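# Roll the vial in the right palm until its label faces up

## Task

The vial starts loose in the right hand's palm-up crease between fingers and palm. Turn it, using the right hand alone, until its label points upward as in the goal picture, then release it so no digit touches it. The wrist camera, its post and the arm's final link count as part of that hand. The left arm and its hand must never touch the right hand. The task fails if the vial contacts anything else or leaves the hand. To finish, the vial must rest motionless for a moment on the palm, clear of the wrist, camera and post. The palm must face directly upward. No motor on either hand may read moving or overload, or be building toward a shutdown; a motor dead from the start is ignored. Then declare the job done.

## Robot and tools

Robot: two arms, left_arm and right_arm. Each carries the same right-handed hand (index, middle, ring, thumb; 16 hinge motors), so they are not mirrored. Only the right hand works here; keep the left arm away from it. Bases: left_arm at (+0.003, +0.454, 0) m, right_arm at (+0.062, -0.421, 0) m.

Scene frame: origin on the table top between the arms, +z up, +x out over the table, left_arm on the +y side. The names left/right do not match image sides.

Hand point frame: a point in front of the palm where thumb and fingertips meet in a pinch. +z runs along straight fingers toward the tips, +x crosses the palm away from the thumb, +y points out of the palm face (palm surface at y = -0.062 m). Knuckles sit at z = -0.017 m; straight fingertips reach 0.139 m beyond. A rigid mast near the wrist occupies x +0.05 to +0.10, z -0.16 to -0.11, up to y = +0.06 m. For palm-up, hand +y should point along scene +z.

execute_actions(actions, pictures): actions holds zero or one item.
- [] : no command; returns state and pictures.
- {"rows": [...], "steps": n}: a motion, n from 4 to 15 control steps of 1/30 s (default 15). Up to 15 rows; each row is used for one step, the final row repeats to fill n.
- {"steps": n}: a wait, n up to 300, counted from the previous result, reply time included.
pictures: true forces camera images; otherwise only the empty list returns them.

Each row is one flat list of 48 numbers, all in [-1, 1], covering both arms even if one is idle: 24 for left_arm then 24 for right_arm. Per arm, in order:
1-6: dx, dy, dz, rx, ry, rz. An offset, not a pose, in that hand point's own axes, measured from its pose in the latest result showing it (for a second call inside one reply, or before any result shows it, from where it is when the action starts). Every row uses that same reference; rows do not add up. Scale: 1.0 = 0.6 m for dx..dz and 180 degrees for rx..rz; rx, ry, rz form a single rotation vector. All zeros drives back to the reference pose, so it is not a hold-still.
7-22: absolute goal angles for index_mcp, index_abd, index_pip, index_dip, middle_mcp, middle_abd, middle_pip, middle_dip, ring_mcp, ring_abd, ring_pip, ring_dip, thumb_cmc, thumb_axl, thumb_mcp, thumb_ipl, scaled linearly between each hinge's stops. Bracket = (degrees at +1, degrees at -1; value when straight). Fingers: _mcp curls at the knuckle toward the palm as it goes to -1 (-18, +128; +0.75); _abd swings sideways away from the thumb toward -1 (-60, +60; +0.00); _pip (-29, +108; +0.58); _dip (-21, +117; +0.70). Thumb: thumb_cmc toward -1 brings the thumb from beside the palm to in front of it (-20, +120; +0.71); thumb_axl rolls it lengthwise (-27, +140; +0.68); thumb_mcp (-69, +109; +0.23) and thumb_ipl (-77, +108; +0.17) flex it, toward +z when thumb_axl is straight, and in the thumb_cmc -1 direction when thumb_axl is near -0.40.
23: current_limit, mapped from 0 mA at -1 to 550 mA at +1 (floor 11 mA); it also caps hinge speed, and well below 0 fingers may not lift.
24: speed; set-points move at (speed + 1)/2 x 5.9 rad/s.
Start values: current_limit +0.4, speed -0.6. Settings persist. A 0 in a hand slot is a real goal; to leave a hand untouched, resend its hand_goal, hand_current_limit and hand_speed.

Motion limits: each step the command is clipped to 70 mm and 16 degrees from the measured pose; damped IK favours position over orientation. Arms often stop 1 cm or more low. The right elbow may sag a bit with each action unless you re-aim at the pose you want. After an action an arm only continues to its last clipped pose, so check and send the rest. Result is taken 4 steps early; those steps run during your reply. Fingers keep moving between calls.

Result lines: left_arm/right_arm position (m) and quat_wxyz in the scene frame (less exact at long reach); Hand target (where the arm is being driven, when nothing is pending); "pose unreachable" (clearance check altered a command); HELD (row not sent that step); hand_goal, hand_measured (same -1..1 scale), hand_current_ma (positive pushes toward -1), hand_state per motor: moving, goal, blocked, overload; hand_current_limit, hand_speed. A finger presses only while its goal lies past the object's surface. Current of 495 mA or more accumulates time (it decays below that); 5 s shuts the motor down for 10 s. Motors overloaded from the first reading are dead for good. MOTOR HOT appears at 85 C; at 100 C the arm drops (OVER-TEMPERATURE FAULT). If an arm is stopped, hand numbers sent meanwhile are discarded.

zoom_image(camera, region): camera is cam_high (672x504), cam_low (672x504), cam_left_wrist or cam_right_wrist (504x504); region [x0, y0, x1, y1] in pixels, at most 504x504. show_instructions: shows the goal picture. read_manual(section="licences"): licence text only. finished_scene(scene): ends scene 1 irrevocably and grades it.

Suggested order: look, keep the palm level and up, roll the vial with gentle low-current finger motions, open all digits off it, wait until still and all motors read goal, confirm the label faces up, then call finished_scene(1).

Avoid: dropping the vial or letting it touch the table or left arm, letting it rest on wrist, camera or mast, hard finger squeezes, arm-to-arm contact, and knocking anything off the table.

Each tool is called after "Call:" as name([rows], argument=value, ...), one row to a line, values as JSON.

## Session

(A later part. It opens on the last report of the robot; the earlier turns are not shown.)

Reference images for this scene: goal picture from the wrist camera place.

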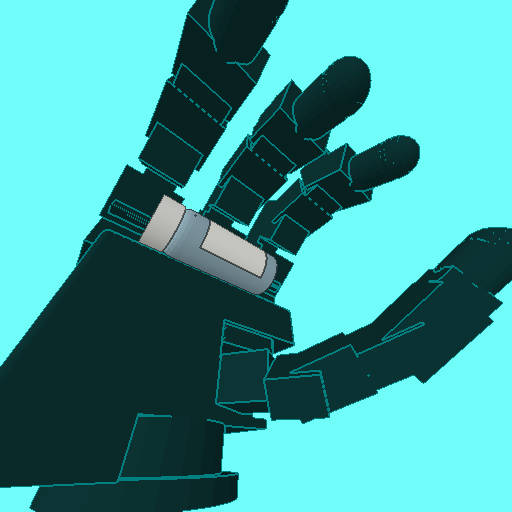

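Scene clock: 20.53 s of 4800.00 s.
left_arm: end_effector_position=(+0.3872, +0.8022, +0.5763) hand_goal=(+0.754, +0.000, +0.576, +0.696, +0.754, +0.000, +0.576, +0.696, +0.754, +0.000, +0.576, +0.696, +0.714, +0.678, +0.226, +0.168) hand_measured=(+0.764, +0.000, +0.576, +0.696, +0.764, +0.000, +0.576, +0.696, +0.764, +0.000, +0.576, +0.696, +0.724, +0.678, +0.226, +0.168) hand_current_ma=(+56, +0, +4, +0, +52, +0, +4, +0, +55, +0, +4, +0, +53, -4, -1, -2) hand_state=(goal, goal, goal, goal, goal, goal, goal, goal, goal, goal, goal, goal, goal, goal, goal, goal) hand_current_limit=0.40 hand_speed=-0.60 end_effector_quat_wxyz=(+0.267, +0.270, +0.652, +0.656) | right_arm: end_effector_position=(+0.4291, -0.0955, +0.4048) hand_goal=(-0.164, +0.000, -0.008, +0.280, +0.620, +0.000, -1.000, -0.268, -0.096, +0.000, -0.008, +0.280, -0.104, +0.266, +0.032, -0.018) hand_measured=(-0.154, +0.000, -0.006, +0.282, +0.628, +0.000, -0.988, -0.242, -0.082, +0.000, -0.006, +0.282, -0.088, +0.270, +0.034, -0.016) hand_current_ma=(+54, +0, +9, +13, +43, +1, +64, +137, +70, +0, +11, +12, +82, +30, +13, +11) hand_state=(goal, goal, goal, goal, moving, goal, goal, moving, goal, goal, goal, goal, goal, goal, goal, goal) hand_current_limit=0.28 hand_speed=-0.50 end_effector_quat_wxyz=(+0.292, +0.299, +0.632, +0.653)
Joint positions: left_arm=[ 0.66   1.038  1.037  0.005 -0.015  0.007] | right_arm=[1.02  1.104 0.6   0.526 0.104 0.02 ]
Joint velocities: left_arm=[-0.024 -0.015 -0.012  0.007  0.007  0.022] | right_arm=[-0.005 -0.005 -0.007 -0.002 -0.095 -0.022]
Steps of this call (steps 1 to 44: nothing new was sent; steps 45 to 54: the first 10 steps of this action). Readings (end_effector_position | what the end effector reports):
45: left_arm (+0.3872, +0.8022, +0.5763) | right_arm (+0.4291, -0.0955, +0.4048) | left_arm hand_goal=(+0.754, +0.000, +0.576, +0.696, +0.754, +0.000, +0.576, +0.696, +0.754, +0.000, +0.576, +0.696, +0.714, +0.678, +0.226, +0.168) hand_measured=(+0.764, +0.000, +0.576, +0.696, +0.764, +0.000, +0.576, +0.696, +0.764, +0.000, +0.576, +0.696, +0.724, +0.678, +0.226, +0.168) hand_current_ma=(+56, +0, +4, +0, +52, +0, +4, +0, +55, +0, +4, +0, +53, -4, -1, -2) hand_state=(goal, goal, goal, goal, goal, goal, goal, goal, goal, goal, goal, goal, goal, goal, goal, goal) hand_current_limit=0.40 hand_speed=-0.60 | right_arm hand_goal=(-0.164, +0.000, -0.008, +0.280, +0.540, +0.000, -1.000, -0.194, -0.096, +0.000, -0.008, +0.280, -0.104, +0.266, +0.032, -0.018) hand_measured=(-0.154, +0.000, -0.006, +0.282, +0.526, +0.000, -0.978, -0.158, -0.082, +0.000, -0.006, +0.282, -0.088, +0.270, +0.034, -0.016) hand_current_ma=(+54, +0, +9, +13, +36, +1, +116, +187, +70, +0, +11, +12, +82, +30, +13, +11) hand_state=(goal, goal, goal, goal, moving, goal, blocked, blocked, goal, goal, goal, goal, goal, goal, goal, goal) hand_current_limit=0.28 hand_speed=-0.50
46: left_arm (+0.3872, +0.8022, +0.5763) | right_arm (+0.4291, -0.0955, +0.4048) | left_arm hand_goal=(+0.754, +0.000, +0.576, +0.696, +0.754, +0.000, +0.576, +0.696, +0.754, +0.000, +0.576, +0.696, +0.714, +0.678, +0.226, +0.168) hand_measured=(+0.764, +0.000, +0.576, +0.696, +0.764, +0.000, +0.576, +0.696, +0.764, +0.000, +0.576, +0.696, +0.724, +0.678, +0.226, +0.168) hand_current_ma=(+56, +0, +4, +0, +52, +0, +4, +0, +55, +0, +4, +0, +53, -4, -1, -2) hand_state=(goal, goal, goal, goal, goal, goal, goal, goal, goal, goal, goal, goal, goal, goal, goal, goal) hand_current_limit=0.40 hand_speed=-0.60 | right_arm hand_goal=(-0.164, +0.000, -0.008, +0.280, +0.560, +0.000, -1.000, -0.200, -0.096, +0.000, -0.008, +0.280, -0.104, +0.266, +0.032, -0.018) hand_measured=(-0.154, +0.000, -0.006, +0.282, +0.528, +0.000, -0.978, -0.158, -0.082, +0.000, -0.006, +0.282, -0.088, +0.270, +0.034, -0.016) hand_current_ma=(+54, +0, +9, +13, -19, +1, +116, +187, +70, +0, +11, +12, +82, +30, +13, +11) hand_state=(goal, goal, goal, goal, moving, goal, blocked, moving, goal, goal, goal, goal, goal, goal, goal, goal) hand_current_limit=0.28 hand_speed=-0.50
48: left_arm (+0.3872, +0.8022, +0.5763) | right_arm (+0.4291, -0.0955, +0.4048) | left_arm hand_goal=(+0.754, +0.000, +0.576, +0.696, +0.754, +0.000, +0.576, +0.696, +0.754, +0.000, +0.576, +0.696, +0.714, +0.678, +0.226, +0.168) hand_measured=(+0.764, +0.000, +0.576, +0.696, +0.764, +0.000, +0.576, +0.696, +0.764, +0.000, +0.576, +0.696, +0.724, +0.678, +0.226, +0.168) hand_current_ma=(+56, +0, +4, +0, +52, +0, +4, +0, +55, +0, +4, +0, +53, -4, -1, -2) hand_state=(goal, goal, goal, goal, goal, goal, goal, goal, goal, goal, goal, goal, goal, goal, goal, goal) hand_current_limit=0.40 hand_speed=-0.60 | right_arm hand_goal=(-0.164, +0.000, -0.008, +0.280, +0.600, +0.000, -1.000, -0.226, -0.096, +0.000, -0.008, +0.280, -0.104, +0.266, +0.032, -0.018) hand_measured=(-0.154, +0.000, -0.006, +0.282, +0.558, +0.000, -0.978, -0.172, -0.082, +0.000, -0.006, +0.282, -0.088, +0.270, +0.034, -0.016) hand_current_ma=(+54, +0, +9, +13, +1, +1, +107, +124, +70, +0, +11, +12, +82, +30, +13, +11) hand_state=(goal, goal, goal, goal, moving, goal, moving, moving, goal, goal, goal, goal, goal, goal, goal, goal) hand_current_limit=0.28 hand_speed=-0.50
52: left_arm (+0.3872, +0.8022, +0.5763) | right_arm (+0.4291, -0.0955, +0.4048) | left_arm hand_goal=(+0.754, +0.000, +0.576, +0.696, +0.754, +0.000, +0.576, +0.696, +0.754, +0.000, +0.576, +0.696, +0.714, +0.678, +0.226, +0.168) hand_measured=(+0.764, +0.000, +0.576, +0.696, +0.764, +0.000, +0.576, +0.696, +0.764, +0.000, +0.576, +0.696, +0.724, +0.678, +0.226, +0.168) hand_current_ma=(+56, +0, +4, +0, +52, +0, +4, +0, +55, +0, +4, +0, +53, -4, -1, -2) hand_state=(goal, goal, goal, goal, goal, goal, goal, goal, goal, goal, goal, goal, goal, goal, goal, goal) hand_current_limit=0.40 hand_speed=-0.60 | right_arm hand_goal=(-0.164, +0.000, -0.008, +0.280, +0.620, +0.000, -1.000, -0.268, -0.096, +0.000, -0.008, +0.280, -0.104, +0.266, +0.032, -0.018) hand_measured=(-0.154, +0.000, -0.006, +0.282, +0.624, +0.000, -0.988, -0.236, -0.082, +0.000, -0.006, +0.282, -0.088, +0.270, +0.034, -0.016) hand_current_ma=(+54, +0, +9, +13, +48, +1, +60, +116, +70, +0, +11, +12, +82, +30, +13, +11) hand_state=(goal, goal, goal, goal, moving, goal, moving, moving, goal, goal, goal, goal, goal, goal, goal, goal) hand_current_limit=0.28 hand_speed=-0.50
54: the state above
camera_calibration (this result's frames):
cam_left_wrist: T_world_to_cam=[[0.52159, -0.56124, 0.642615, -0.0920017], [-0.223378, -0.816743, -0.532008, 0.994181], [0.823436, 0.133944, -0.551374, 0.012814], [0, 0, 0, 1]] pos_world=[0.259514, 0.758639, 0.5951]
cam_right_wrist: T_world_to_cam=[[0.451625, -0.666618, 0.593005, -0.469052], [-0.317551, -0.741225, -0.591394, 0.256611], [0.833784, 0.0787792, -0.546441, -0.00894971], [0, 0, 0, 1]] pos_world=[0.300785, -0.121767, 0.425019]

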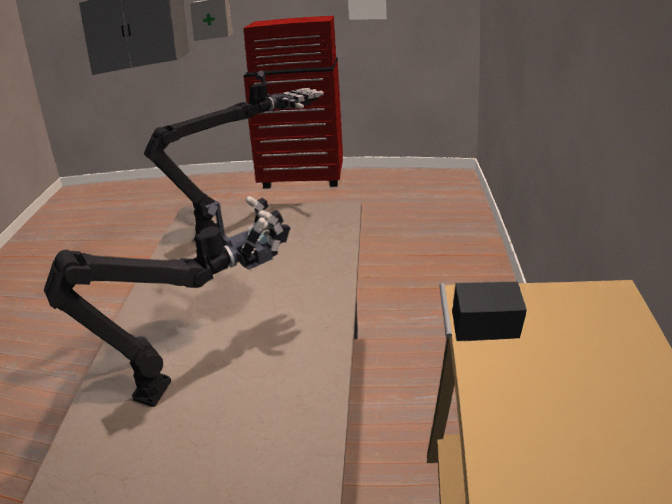

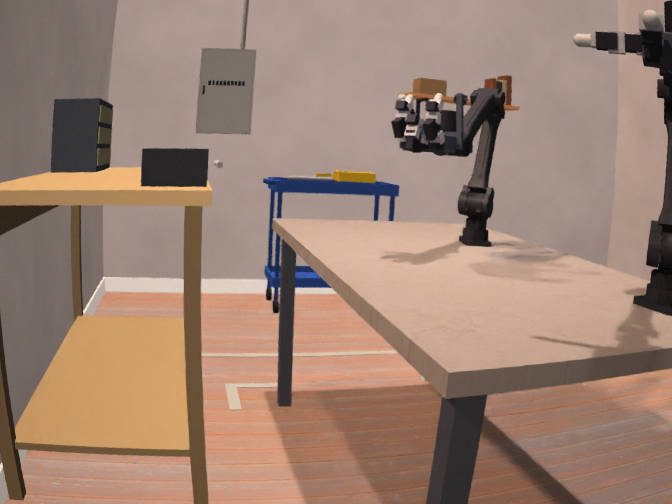

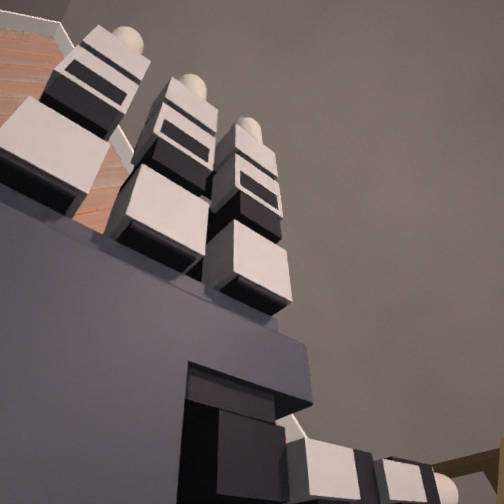

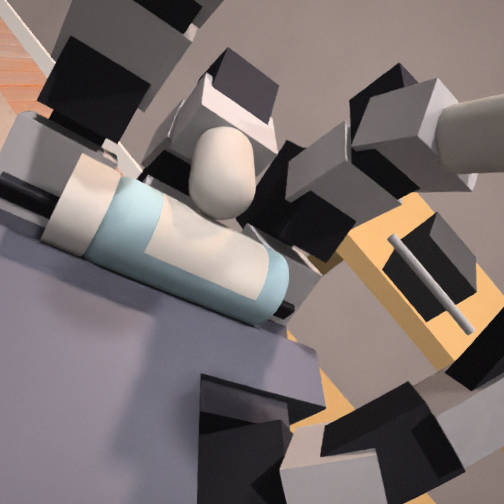

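Call:
execute_actions([
  {"rows": [[0,0.0478,-0.0121,-0.0165,0,0,0.754,0,0.576,0.696,0.754,0,0.576,0.696,0.754,0,0.576,0.696,0.714,0.678,0.226,0.168,0.4,-0.6,0.0016,0.0303,0.0034,-0.0107,0,0.0012,-0.164,0,-0.008,0.28,0.64,0,-1,-0.278,-0.096,0,-0.008,0.28,-0.104,0.266,0.032,-0.018,0.28,-0.5],[0,0.0478,-0.0121,-0.0165,0,0,0.754,0,0.576,0.696,0.754,0,0.576,0.696,0.754,0,0.576,0.696,0.714,0.678,0.226,0.168,0.4,-0.6,0.0016,0.0303,0.0034,-0.0107,0,0.0012,-0.164,0,-0.008,0.28,0.656,0,-1,-0.288,-0.096,0,-0.008,0.28,-0.104,0.266,0.032,-0.018,0.28,-0.5],[0,0.0478,-0.0121,-0.0165,0,0,0.754,0,0.576,0.696,0.754,0,0.576,0.696,0.754,0,0.576,0.696,0.714,0.678,0.226,0.168,0.4,-0.6,0.0016,0.0303,0.0034,-0.0107,0,0.0012,-0.164,0,-0.008,0.28,0.656,0,-1,-0.297,-0.096,0,-0.008,0.28,-0.104,0.266,0.032,-0.018,0.28,-0.5],[0,0.0478,-0.0121,-0.0165,0,0,0.754,0,0.576,0.696,0.754,0,0.576,0.696,0.754,0,0.576,0.696,0.714,0.678,0.226,0.168,0.4,-0.6,0.0016,0.0303,0.0034,-0.0107,0,0.0012,-0.164,0,-0.008,0.28,0.656,0,-1,-0.297,-0.096,0,-0.008,0.28,-0.104,0.266,0.032,-0.018,0.28,-0.5],[0,0.0478,-0.0121,-0.0165,0,0,0.754,0,0.576,0.696,0.754,0,0.576,0.696,0.754,0,0.576,0.696,0.714,0.678,0.226,0.168,0.4,-0.6,0.0016,0.0303,0.0034,-0.0107,0,0.0012,-0.164,0,-0.008,0.28,0.656,0,-1,-0.297,-0.096,0,-0.008,0.28,-0.104,0.266,0.032,-0.018,0.28,-0.5],[0,0.0478,-0.0121,-0.0165,0,0,0.754,0,0.576,0.696,0.754,0,0.576,0.696,0.754,0,0.576,0.696,0.714,0.678,0.226,0.168,0.4,-0.6,0.0016,0.0303,0.0034,-0.0107,0,0.0012,-0.164,0,-0.008,0.28,0.656,0,-1,-0.297,-0.096,0,-0.008,0.28,-0.104,0.266,0.032,-0.018,0.28,-0.5],[0,0.0478,-0.0121,-0.0165,0,0,0.754,0,0.576,0.696,0.754,0,0.576,0.696,0.754,0,0.576,0.696,0.714,0.678,0.226,0.168,0.4,-0.6,0.0016,0.0303,0.0034,-0.0107,0,0.0012,-0.164,0,-0.008,0.28,0.66,0,-0.75,-0.272,-0.096,0,-0.008,0.28,-0.104,0.266,0.032,-0.018,0.6,-0.2],[0,0.0478,-0.0121,-0.0165,0,0,0.754,0,0.576,0.696,0.754,0,0.576,0.696,0.754,0,0.576,0.696,0.714,0.678,0.226,0.168,0.4,-0.6,0.0016,0.0303,0.0034,-0.0107,0,0.0012,-0.164,0,-0.008,0.28,0.66,0,-0.75,-0.272,-0.096,0,-0.008,0.28,-0.104,0.266,0.032,-0.018,0.6,-0.2],[0,0.0478,-0.0121,-0.0165,0,0,0.754,0,0.576,0.696,0.754,0,0.576,0.696,0.754,0,0.576,0.696,0.714,0.678,0.226,0.168,0.4,-0.6,0.0016,0.0303,0.0034,-0.0107,0,0.0012,0.22,0,-0.008,0.28,0.66,0,-0.55,-0.272,0.22,0,-0.008,0.28,-0.104,0.266,0.032,-0.018,0.6,-0.2],[0,0.0478,-0.0121,-0.0165,0,0,0.754,0,0.576,0.696,0.754,0,0.576,0.696,0.754,0,0.576,0.696,0.714,0.678,0.226,0.168,0.4,-0.6,0.0016,0.0303,0.0034,-0.0107,0,0.0012,0.22,0,-0.008,0.28,0.66,0,-0.55,0.1,0.22,0,-0.008,0.28,-0.104,0.266,0.032,-0.018,0.6,-0.2],[0,0.0478,-0.0121,-0.0165,0,0,0.754,0,0.576,0.696,0.754,0,0.576,0.696,0.754,0,0.576,0.696,0.714,0.678,0.226,0.168,0.4,-0.6,0.0016,0.0303,0.0034,-0.0107,0,0.0012,0.22,0,-0.008,0.28,0.27,0,-0.55,0.1,0.22,0,-0.008,0.28,-0.104,0.266,0.032,-0.018,0.6,-0.2]], "steps": 15},
], pictures=false)

Call:
execute_actions([
  {"steps": 22},
], pictures=true)

Call:
zoom_image(camera="cam_right_wrist", region=[30, 120, 310, 360])

Scene clock: 22.63 s of 4800.00 s.
left_arm: end_effector_position=(+0.3872, +0.8022, +0.5763) hand_goal=(+0.754, +0.000, +0.576, +0.696, +0.754, +0.000, +0.576, +0.696, +0.754, +0.000, +0.576, +0.696, +0.714, +0.678, +0.226, +0.168) hand_measured=(+0.764, +0.000, +0.576, +0.696, +0.764, +0.000, +0.576, +0.696, +0.764, +0.000, +0.576, +0.696, +0.724, +0.678, +0.226, +0.168) hand_current_ma=(+56, +0, +4, +0, +52, +0, +4, +0, +55, +0, +4, +0, +53, -4, -1, -2) hand_state=(goal, goal, goal, goal, goal, goal, goal, goal, goal, goal, goal, goal, goal, goal, goal, goal) hand_current_limit=0.40 hand_speed=-0.60 end_effector_quat_wxyz=(+0.267, +0.270, +0.652, +0.656) | right_arm: end_effector_position=(+0.4291, -0.0955, +0.4048) hand_goal=(+0.220, +0.000, -0.008, +0.280, +0.270, +0.000, -0.550, +0.100, +0.220, +0.000, -0.008, +0.280, -0.104, +0.266, +0.032, -0.018) hand_measured=(-0.118, +0.000, -0.006, +0.282, +0.666, +0.000, -0.872, -0.268, -0.050, +0.000, -0.006, +0.282, -0.088, +0.270, +0.034, -0.016) hand_current_ma=(-37, +0, +6, +12, +30, +1, -72, -176, -49, +0, +9, +11, +82, +30, +13, +11) hand_state=(moving, goal, goal, goal, moving, goal, moving, moving, moving, goal, goal, goal, goal, goal, goal, goal) hand_current_limit=0.60 hand_speed=-0.20 end_effector_quat_wxyz=(+0.292, +0.299, +0.632, +0.653)
Joint positions: left_arm=[ 0.66   1.038  1.037  0.005 -0.015  0.007] | right_arm=[1.02  1.104 0.6   0.526 0.104 0.02 ]
Joint velocities: left_arm=[ 0.005 -0.005  0.002  0.007  0.022 -0.007] | right_arm=[ 0.005 -0.015  0.027 -0.002  0.007 -0.037]
Off your previous action's commanded pose (left_arm): 0.030 m, 3 deg at its last step (step 4 of this call).
Off your previous action's commanded pose (right_arm): 0.018 m, 2 deg at its last step (step 4 of this call).
Steps of this call (steps 1 to 4: the last 4 steps of your previous action; steps 5 to 52: nothing new was sent; steps 53 to 63: the first 11 steps of this action). Readings (end_effector_position | what the end effector reports):
53: left_arm (+0.3872, +0.8022, +0.5763) | right_arm (+0.4291, -0.0955, +0.4048) | left_arm hand_goal=(+0.754, +0.000, +0.576, +0.696, +0.754, +0.000, +0.576, +0.696, +0.754, +0.000, +0.576, +0.696, +0.714, +0.678, +0.226, +0.168) hand_measured=(+0.764, +0.000, +0.576, +0.696, +0.764, +0.000, +0.576, +0.696, +0.764, +0.000, +0.576, +0.696, +0.724, +0.678, +0.226, +0.168) hand_current_ma=(+56, +0, +4, +0, +52, +0, +4, +0, +55, +0, +4, +0, +53, -4, -1, -2) hand_state=(goal, goal, goal, goal, goal, goal, goal, goal, goal, goal, goal, goal, goal, goal, goal, goal) hand_current_limit=0.40 hand_speed=-0.60 | right_arm hand_goal=(-0.164, +0.000, -0.008, +0.280, +0.640, +0.000, -1.000, -0.278, -0.096, +0.000, -0.008, +0.280, -0.104, +0.266, +0.032, -0.018) hand_measured=(-0.154, +0.000, -0.006, +0.282, +0.628, +0.000, -0.988, -0.242, -0.082, +0.000, -0.006, +0.282, -0.088, +0.270, +0.034, -0.016) hand_current_ma=(+54, +0, +9, +13, +42, +1, +64, +136, +70, +0, +11, +12, +82, +30, +13, +11) hand_state=(goal, goal, goal, goal, moving, goal, goal, moving, goal, goal, goal, goal, goal, goal, goal, goal) hand_current_limit=0.28 hand_speed=-0.50
54: left_arm (+0.3872, +0.8022, +0.5763) | right_arm (+0.4291, -0.0955, +0.4048) | left_arm hand_goal=(+0.754, +0.000, +0.576, +0.696, +0.754, +0.000, +0.576, +0.696, +0.754, +0.000, +0.576, +0.696, +0.714, +0.678, +0.226, +0.168) hand_measured=(+0.764, +0.000, +0.576, +0.696, +0.764, +0.000, +0.576, +0.696, +0.764, +0.000, +0.576, +0.696, +0.724, +0.678, +0.226, +0.168) hand_current_ma=(+56, +0, +4, +0, +52, +0, +4, +0, +55, +0, +4, +0, +53, -4, -1, -2) hand_state=(goal, goal, goal, goal, goal, goal, goal, goal, goal, goal, goal, goal, goal, goal, goal, goal) hand_current_limit=0.40 hand_speed=-0.60 | right_arm hand_goal=(-0.164, +0.000, -0.008, +0.280, +0.656, +0.000, -1.000, -0.288, -0.096, +0.000, -0.008, +0.280, -0.104, +0.266, +0.032, -0.018) hand_measured=(-0.154, +0.000, -0.006, +0.282, +0.630, +0.000, -0.988, -0.242, -0.082, +0.000, -0.006, +0.282, -0.088, +0.270, +0.034, -0.016) hand_current_ma=(+54, +0, +9, +13, -13, +1, +64, +161, +70, +0, +11, +12, +82, +30, +13, +11) hand_state=(goal, goal, goal, goal, moving, goal, goal, moving, goal, goal, goal, goal, goal, goal, goal, goal) hand_current_limit=0.28 hand_speed=-0.50
56: left_arm (+0.3872, +0.8022, +0.5763) | right_arm (+0.4291, -0.0955, +0.4048) | left_arm hand_goal=(+0.754, +0.000, +0.576, +0.696, +0.754, +0.000, +0.576, +0.696, +0.754, +0.000, +0.576, +0.696, +0.714, +0.678, +0.226, +0.168) hand_measured=(+0.764, +0.000, +0.576, +0.696, +0.764, +0.000, +0.576, +0.696, +0.764, +0.000, +0.576, +0.696, +0.724, +0.678, +0.226, +0.168) hand_current_ma=(+56, +0, +4, +0, +52, +0, +4, +0, +55, +0, +4, +0, +53, -4, -1, -2) hand_state=(goal, goal, goal, goal, goal, goal, goal, goal, goal, goal, goal, goal, goal, goal, goal, goal) hand_current_limit=0.40 hand_speed=-0.60 | right_arm hand_goal=(-0.164, +0.000, -0.008, +0.280, +0.656, +0.000, -1.000, -0.296, -0.096, +0.000, -0.008, +0.280, -0.104, +0.266, +0.032, -0.018) hand_measured=(-0.154, +0.000, -0.006, +0.282, +0.654, +0.000, -0.988, -0.262, -0.082, +0.000, -0.006, +0.282, -0.088, +0.270, +0.034, -0.016) hand_current_ma=(+54, +0, +9, +13, +57, +1, +64, +94, +70, +0, +11, +12, +82, +30, +13, +11) hand_state=(goal, goal, goal, goal, moving, goal, goal, moving, goal, goal, goal, goal, goal, goal, goal, goal) hand_current_limit=0.28 hand_speed=-0.50
60: left_arm (+0.3872, +0.8022, +0.5763) | right_arm (+0.4291, -0.0955, +0.4048) | left_arm hand_goal=(+0.754, +0.000, +0.576, +0.696, +0.754, +0.000, +0.576, +0.696, +0.754, +0.000, +0.576, +0.696, +0.714, +0.678, +0.226, +0.168) hand_measured=(+0.764, +0.000, +0.576, +0.696, +0.764, +0.000, +0.576, +0.696, +0.764, +0.000, +0.576, +0.696, +0.724, +0.678, +0.226, +0.168) hand_current_ma=(+56, +0, +4, +0, +52, +0, +4, +0, +55, +0, +4, +0, +53, -4, -1, -2) hand_state=(goal, goal, goal, goal, goal, goal, goal, goal, goal, goal, goal, goal, goal, goal, goal, goal) hand_current_limit=0.40 hand_speed=-0.60 | right_arm hand_goal=(-0.164, +0.000, -0.008, +0.280, +0.660, +0.000, -0.750, -0.272, -0.096, +0.000, -0.008, +0.280, -0.104, +0.266, +0.032, -0.018) hand_measured=(-0.154, +0.000, -0.006, +0.282, +0.664, +0.000, -0.984, -0.274, -0.082, +0.000, -0.006, +0.282, -0.088, +0.270, +0.034, -0.016) hand_current_ma=(+54, +0, +9, +13, +25, +1, -132, -13, +70, +0, +11, +12, +82, +30, +13, +11) hand_state=(goal, goal, goal, goal, moving, goal, moving, moving, goal, goal, goal, goal, goal, goal, goal, goal) hand_current_limit=0.60 hand_speed=-0.20
63: the state above

Scene clock: 23.37 s of 4800.00 s.
left_arm: end_effector_position=(+0.3872, +0.8022, +0.5763) hand_goal=(+0.754, +0.000, +0.576, +0.696, +0.754, +0.000, +0.576, +0.696, +0.754, +0.000, +0.576, +0.696, +0.714, +0.678, +0.226, +0.168) hand_measured=(+0.764, +0.000, +0.576, +0.696, +0.764, +0.000, +0.576, +0.696, +0.764, +0.000, +0.576, +0.696, +0.724, +0.678, +0.226, +0.168) hand_current_ma=(+56, +0, +4, +0, +52, +0, +4, +0, +55, +0, +4, +0, +53, -4, -1, -2) hand_state=(goal, goal, goal, goal, goal, goal, goal, goal, goal, goal, goal, goal, goal, goal, goal, goal) hand_current_limit=0.40 hand_speed=-0.60 end_effector_quat_wxyz=(+0.267, +0.270, +0.652, +0.656) | right_arm: end_effector_position=(+0.4291, -0.0955, +0.4048) hand_goal=(+0.220, +0.000, -0.008, +0.280, +0.270, +0.000, -0.550, +0.100, +0.220, +0.000, -0.008, +0.280, -0.104, +0.266, +0.032, -0.018) hand_measured=(+0.226, +0.000, -0.006, +0.282, +0.286, +0.000, -0.554, +0.096, +0.226, +0.000, -0.006, +0.282, -0.088, +0.270, +0.034, -0.016) hand_current_ma=(+32, +0, +6, +12, +88, +1, -22, -22, +35, +0, +9, +11, +82, +30, +13, +11) hand_state=(goal, goal, goal, goal, goal, goal, goal, goal, goal, goal, goal, goal, goal, goal, goal, goal) hand_current_limit=0.60 hand_speed=-0.20 end_effector_quat_wxyz=(+0.292, +0.299, +0.632, +0.653)
Joint positions: left_arm=[ 0.66   1.038  1.037  0.005 -0.015  0.007] | right_arm=[1.02  1.104 0.6   0.526 0.104 0.02 ]
Joint velocities: left_arm=[-0.015 -0.015 -0.012  0.002 -0.037  0.037] | right_arm=[-0.005  0.005 -0.002 -0.007  0.037 -0.022]
Hand target (left_arm): +0.381, +0.796, +0.604; +0.273, +0.263, +0.635, +0.673
Hand target (right_arm): +0.430, -0.095, +0.423; +0.295, +0.296, +0.620, +0.664
Off the commanded pose (left_arm): 0.030 m, 3 deg.
Off the commanded pose (right_arm): 0.018 m, 2 deg.
Kept back: nothing.
Steps of this call (steps 1 to 4: the last 4 steps of your previous action; steps 5 to 22: nothing new was sent). Readings (end_effector_position | what the end effector reports):
1: left_arm (+0.3872, +0.8022, +0.5763) | right_arm (+0.4291, -0.0955, +0.4048) | left_arm hand_goal=(+0.754, +0.000, +0.576, +0.696, +0.754, +0.000, +0.576, +0.696, +0.754, +0.000, +0.576, +0.696, +0.714, +0.678, +0.226, +0.168) hand_measured=(+0.764, +0.000, +0.576, +0.696, +0.764, +0.000, +0.576, +0.696, +0.764, +0.000, +0.576, +0.696, +0.724, +0.678, +0.226, +0.168) hand_current_ma=(+56, +0, +4, +0, +52, +0, +4, +0, +55, +0, +4, +0, +53, -4, -1, -2) hand_state=(goal, goal, goal, goal, goal, goal, goal, goal, goal, goal, goal, goal, goal, goal, goal, goal) hand_current_limit=0.40 hand_speed=-0.60 | right_arm hand_goal=(+0.220, +0.000, -0.008, +0.280, +0.270, +0.000, -0.550, +0.100, +0.220, +0.000, -0.008, +0.280, -0.104, +0.266, +0.032, -0.018) hand_measured=(-0.082, +0.000, -0.006, +0.282, +0.662, +0.000, -0.832, -0.232, -0.010, +0.000, -0.006, +0.282, -0.088, +0.270, +0.034, -0.016) hand_current_ma=(-66, +0, +6, +12, +254, +1, -75, -47, -58, +0, +9, +11, +82, +30, +13, +11) hand_state=(moving, goal, goal, goal, moving, goal, moving, moving, moving, goal, goal, goal, goal, goal, goal, goal) hand_current_limit=0.60 hand_speed=-0.20
2: left_arm (+0.3872, +0.8022, +0.5763) | right_arm (+0.4291, -0.0955, +0.4048) | left_arm hand_goal=(+0.754, +0.000, +0.576, +0.696, +0.754, +0.000, +0.576, +0.696, +0.754, +0.000, +0.576, +0.696, +0.714, +0.678, +0.226, +0.168) hand_measured=(+0.764, +0.000, +0.576, +0.696, +0.764, +0.000, +0.576, +0.696, +0.764, +0.000, +0.576, +0.696, +0.724, +0.678, +0.226, +0.168) hand_current_ma=(+56, +0, +4, +0, +52, +0, +4, +0, +55, +0, +4, +0, +53, -4, -1, -2) hand_state=(goal, goal, goal, goal, goal, goal, goal, goal, goal, goal, goal, goal, goal, goal, goal, goal) hand_current_limit=0.40 hand_speed=-0.60 | right_arm hand_goal=(+0.220, +0.000, -0.008, +0.280, +0.270, +0.000, -0.550, +0.100, +0.220, +0.000, -0.008, +0.280, -0.104, +0.266, +0.032, -0.018) hand_measured=(-0.038, +0.000, -0.006, +0.282, +0.634, +0.000, -0.790, -0.196, +0.032, +0.000, -0.006, +0.282, -0.088, +0.270, +0.034, -0.016) hand_current_ma=(-34, +0, +6, +12, +106, +1, -73, -113, -41, +0, +9, +11, +82, +30, +13, +11) hand_state=(moving, goal, goal, goal, moving, goal, moving, moving, moving, goal, goal, goal, goal, goal, goal, goal) hand_current_limit=0.60 hand_speed=-0.20
4: left_arm (+0.3872, +0.8022, +0.5763) | right_arm (+0.4291, -0.0955, +0.4048) | left_arm hand_goal=(+0.754, +0.000, +0.576, +0.696, +0.754, +0.000, +0.576, +0.696, +0.754, +0.000, +0.576, +0.696, +0.714, +0.678, +0.226, +0.168) hand_measured=(+0.764, +0.000, +0.576, +0.696, +0.764, +0.000, +0.576, +0.696, +0.764, +0.000, +0.576, +0.696, +0.724, +0.678, +0.226, +0.168) hand_current_ma=(+56, +0, +4, +0, +52, +0, +4, +0, +55, +0, +4, +0, +53, -4, -1, -2) hand_state=(goal, goal, goal, goal, goal, goal, goal, goal, goal, goal, goal, goal, goal, goal, goal, goal) hand_current_limit=0.40 hand_speed=-0.60 | right_arm hand_goal=(+0.220, +0.000, -0.008, +0.280, +0.270, +0.000, -0.550, +0.100, +0.220, +0.000, -0.008, +0.280, -0.104, +0.266, +0.032, -0.018) hand_measured=(+0.048, +0.000, -0.006, +0.282, +0.574, +0.000, -0.704, -0.114, +0.118, +0.000, -0.006, +0.282, -0.088, +0.270, +0.034, -0.016) hand_current_ma=(-34, +0, +6, +12, +121, +1, -71, -96, -39, +0, +9, +11, +82, +30, +13, +11) hand_state=(moving, goal, goal, goal, moving, goal, moving, moving, moving, goal, goal, goal, goal, goal, goal, goal) hand_current_limit=0.60 hand_speed=-0.20
8: left_arm (+0.3872, +0.8022, +0.5763) | right_arm (+0.4291, -0.0955, +0.4048) | left_arm hand_goal=(+0.754, +0.000, +0.576, +0.696, +0.754, +0.000, +0.576, +0.696, +0.754, +0.000, +0.576, +0.696, +0.714, +0.678, +0.226, +0.168) hand_measured=(+0.764, +0.000, +0.576, +0.696, +0.764, +0.000, +0.576, +0.696, +0.764, +0.000, +0.576, +0.696, +0.724, +0.678, +0.226, +0.168) hand_current_ma=(+56, +0, +4, +0, +52, +0, +4, +0, +55, +0, +4, +0, +53, -4, -1, -2) hand_state=(goal, goal, goal, goal, goal, goal, goal, goal, goal, goal, goal, goal, goal, goal, goal, goal) hand_current_limit=0.40 hand_speed=-0.60 | right_arm hand_goal=(+0.220, +0.000, -0.008, +0.280, +0.270, +0.000, -0.550, +0.100, +0.220, +0.000, -0.008, +0.280, -0.104, +0.266, +0.032, -0.018) hand_measured=(+0.210, +0.000, -0.006, +0.282, +0.448, +0.000, -0.562, +0.054, +0.226, +0.000, -0.006, +0.282, -0.088, +0.270, +0.034, -0.016) hand_current_ma=(+83, +0, +6, +12, +143, +1, +5, -27, +43, +0, +9, +11, +82, +30, +13, +11) hand_state=(moving, goal, goal, goal, moving, goal, moving, moving, moving, goal, goal, goal, goal, goal, goal, goal) hand_current_limit=0.60 hand_speed=-0.20
22: the state above
camera_calibration (this result's frames):
cam_left_wrist: T_world_to_cam=[[0.52159, -0.56124, 0.642615, -0.0920017], [-0.223378, -0.816743, -0.532008, 0.994181], [0.823436, 0.133944, -0.551374, 0.012814], [0, 0, 0, 1]] pos_world=[0.259514, 0.758639, 0.5951]
cam_right_wrist: T_world_to_cam=[[0.451625, -0.666618, 0.593005, -0.469052], [-0.317551, -0.741225, -0.591394, 0.256611], [0.833784, 0.0787792, -0.546441, -0.00894971], [0, 0, 0, 1]] pos_world=[0.300785, -0.121767, 0.425019]

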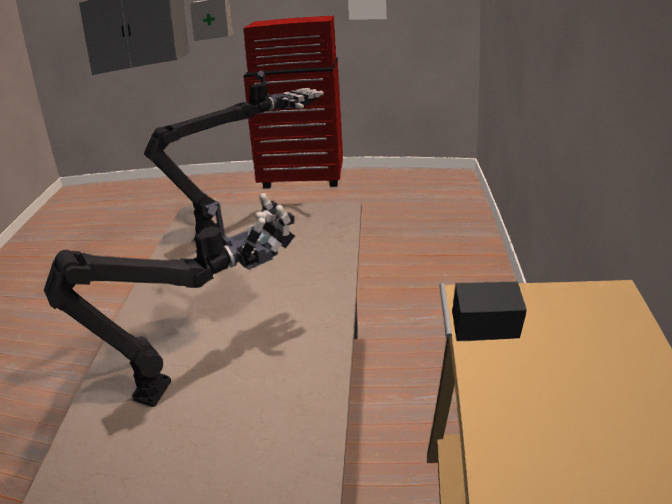

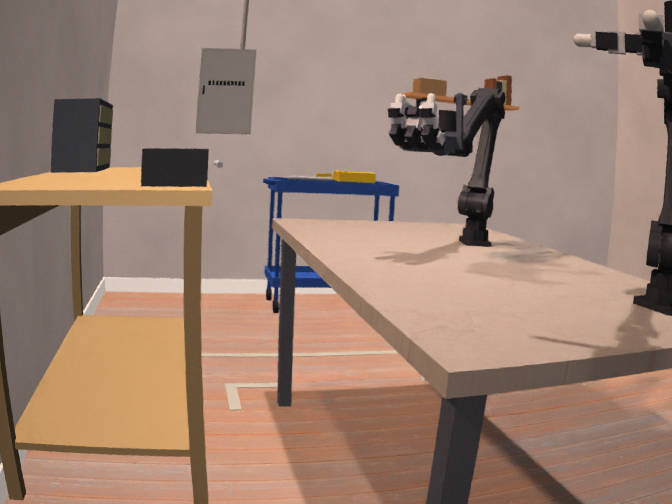

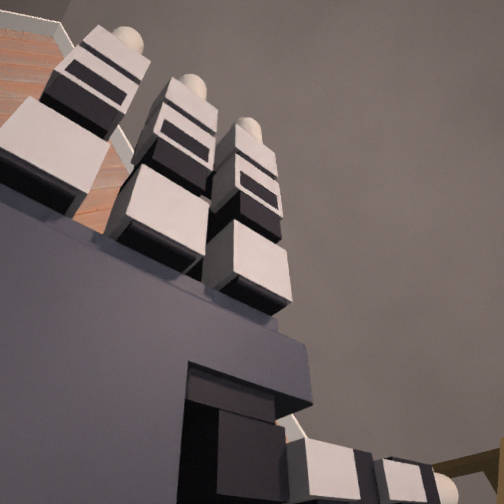

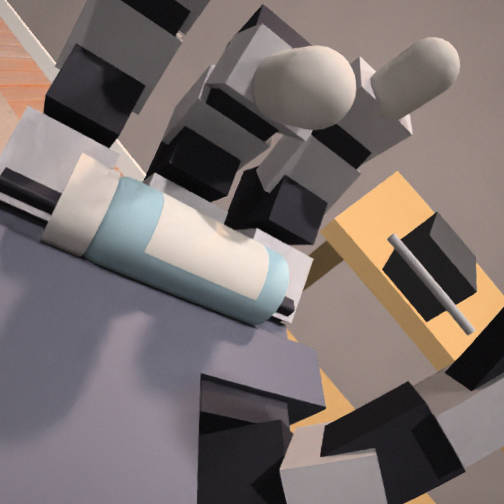

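Region (30, 120, 310, 360) of cam_right_wrist's 504x504 image, scaled by 1.800, with more detail than that image has; it fills the top 432 rows of this view, and the rest is white.

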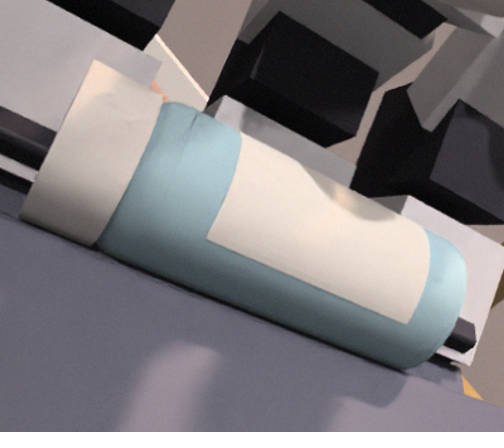

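Call:
zoom_image(camera="cam_right_wrist", region=[110, 170, 300, 340])

Region (110, 170, 300, 340) of cam_right_wrist's 504x504 image, scaled by 2.653, with more detail than that image has; it fills the top 451 rows of this view, and the rest is white.

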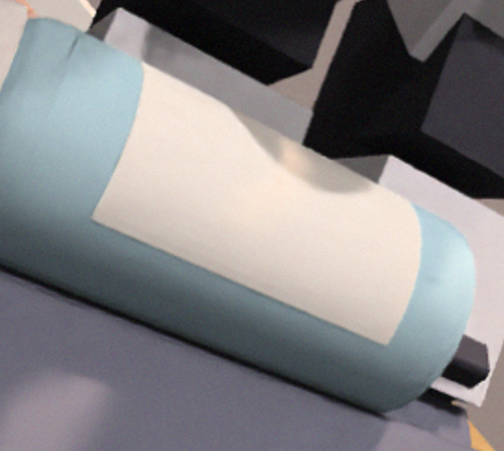

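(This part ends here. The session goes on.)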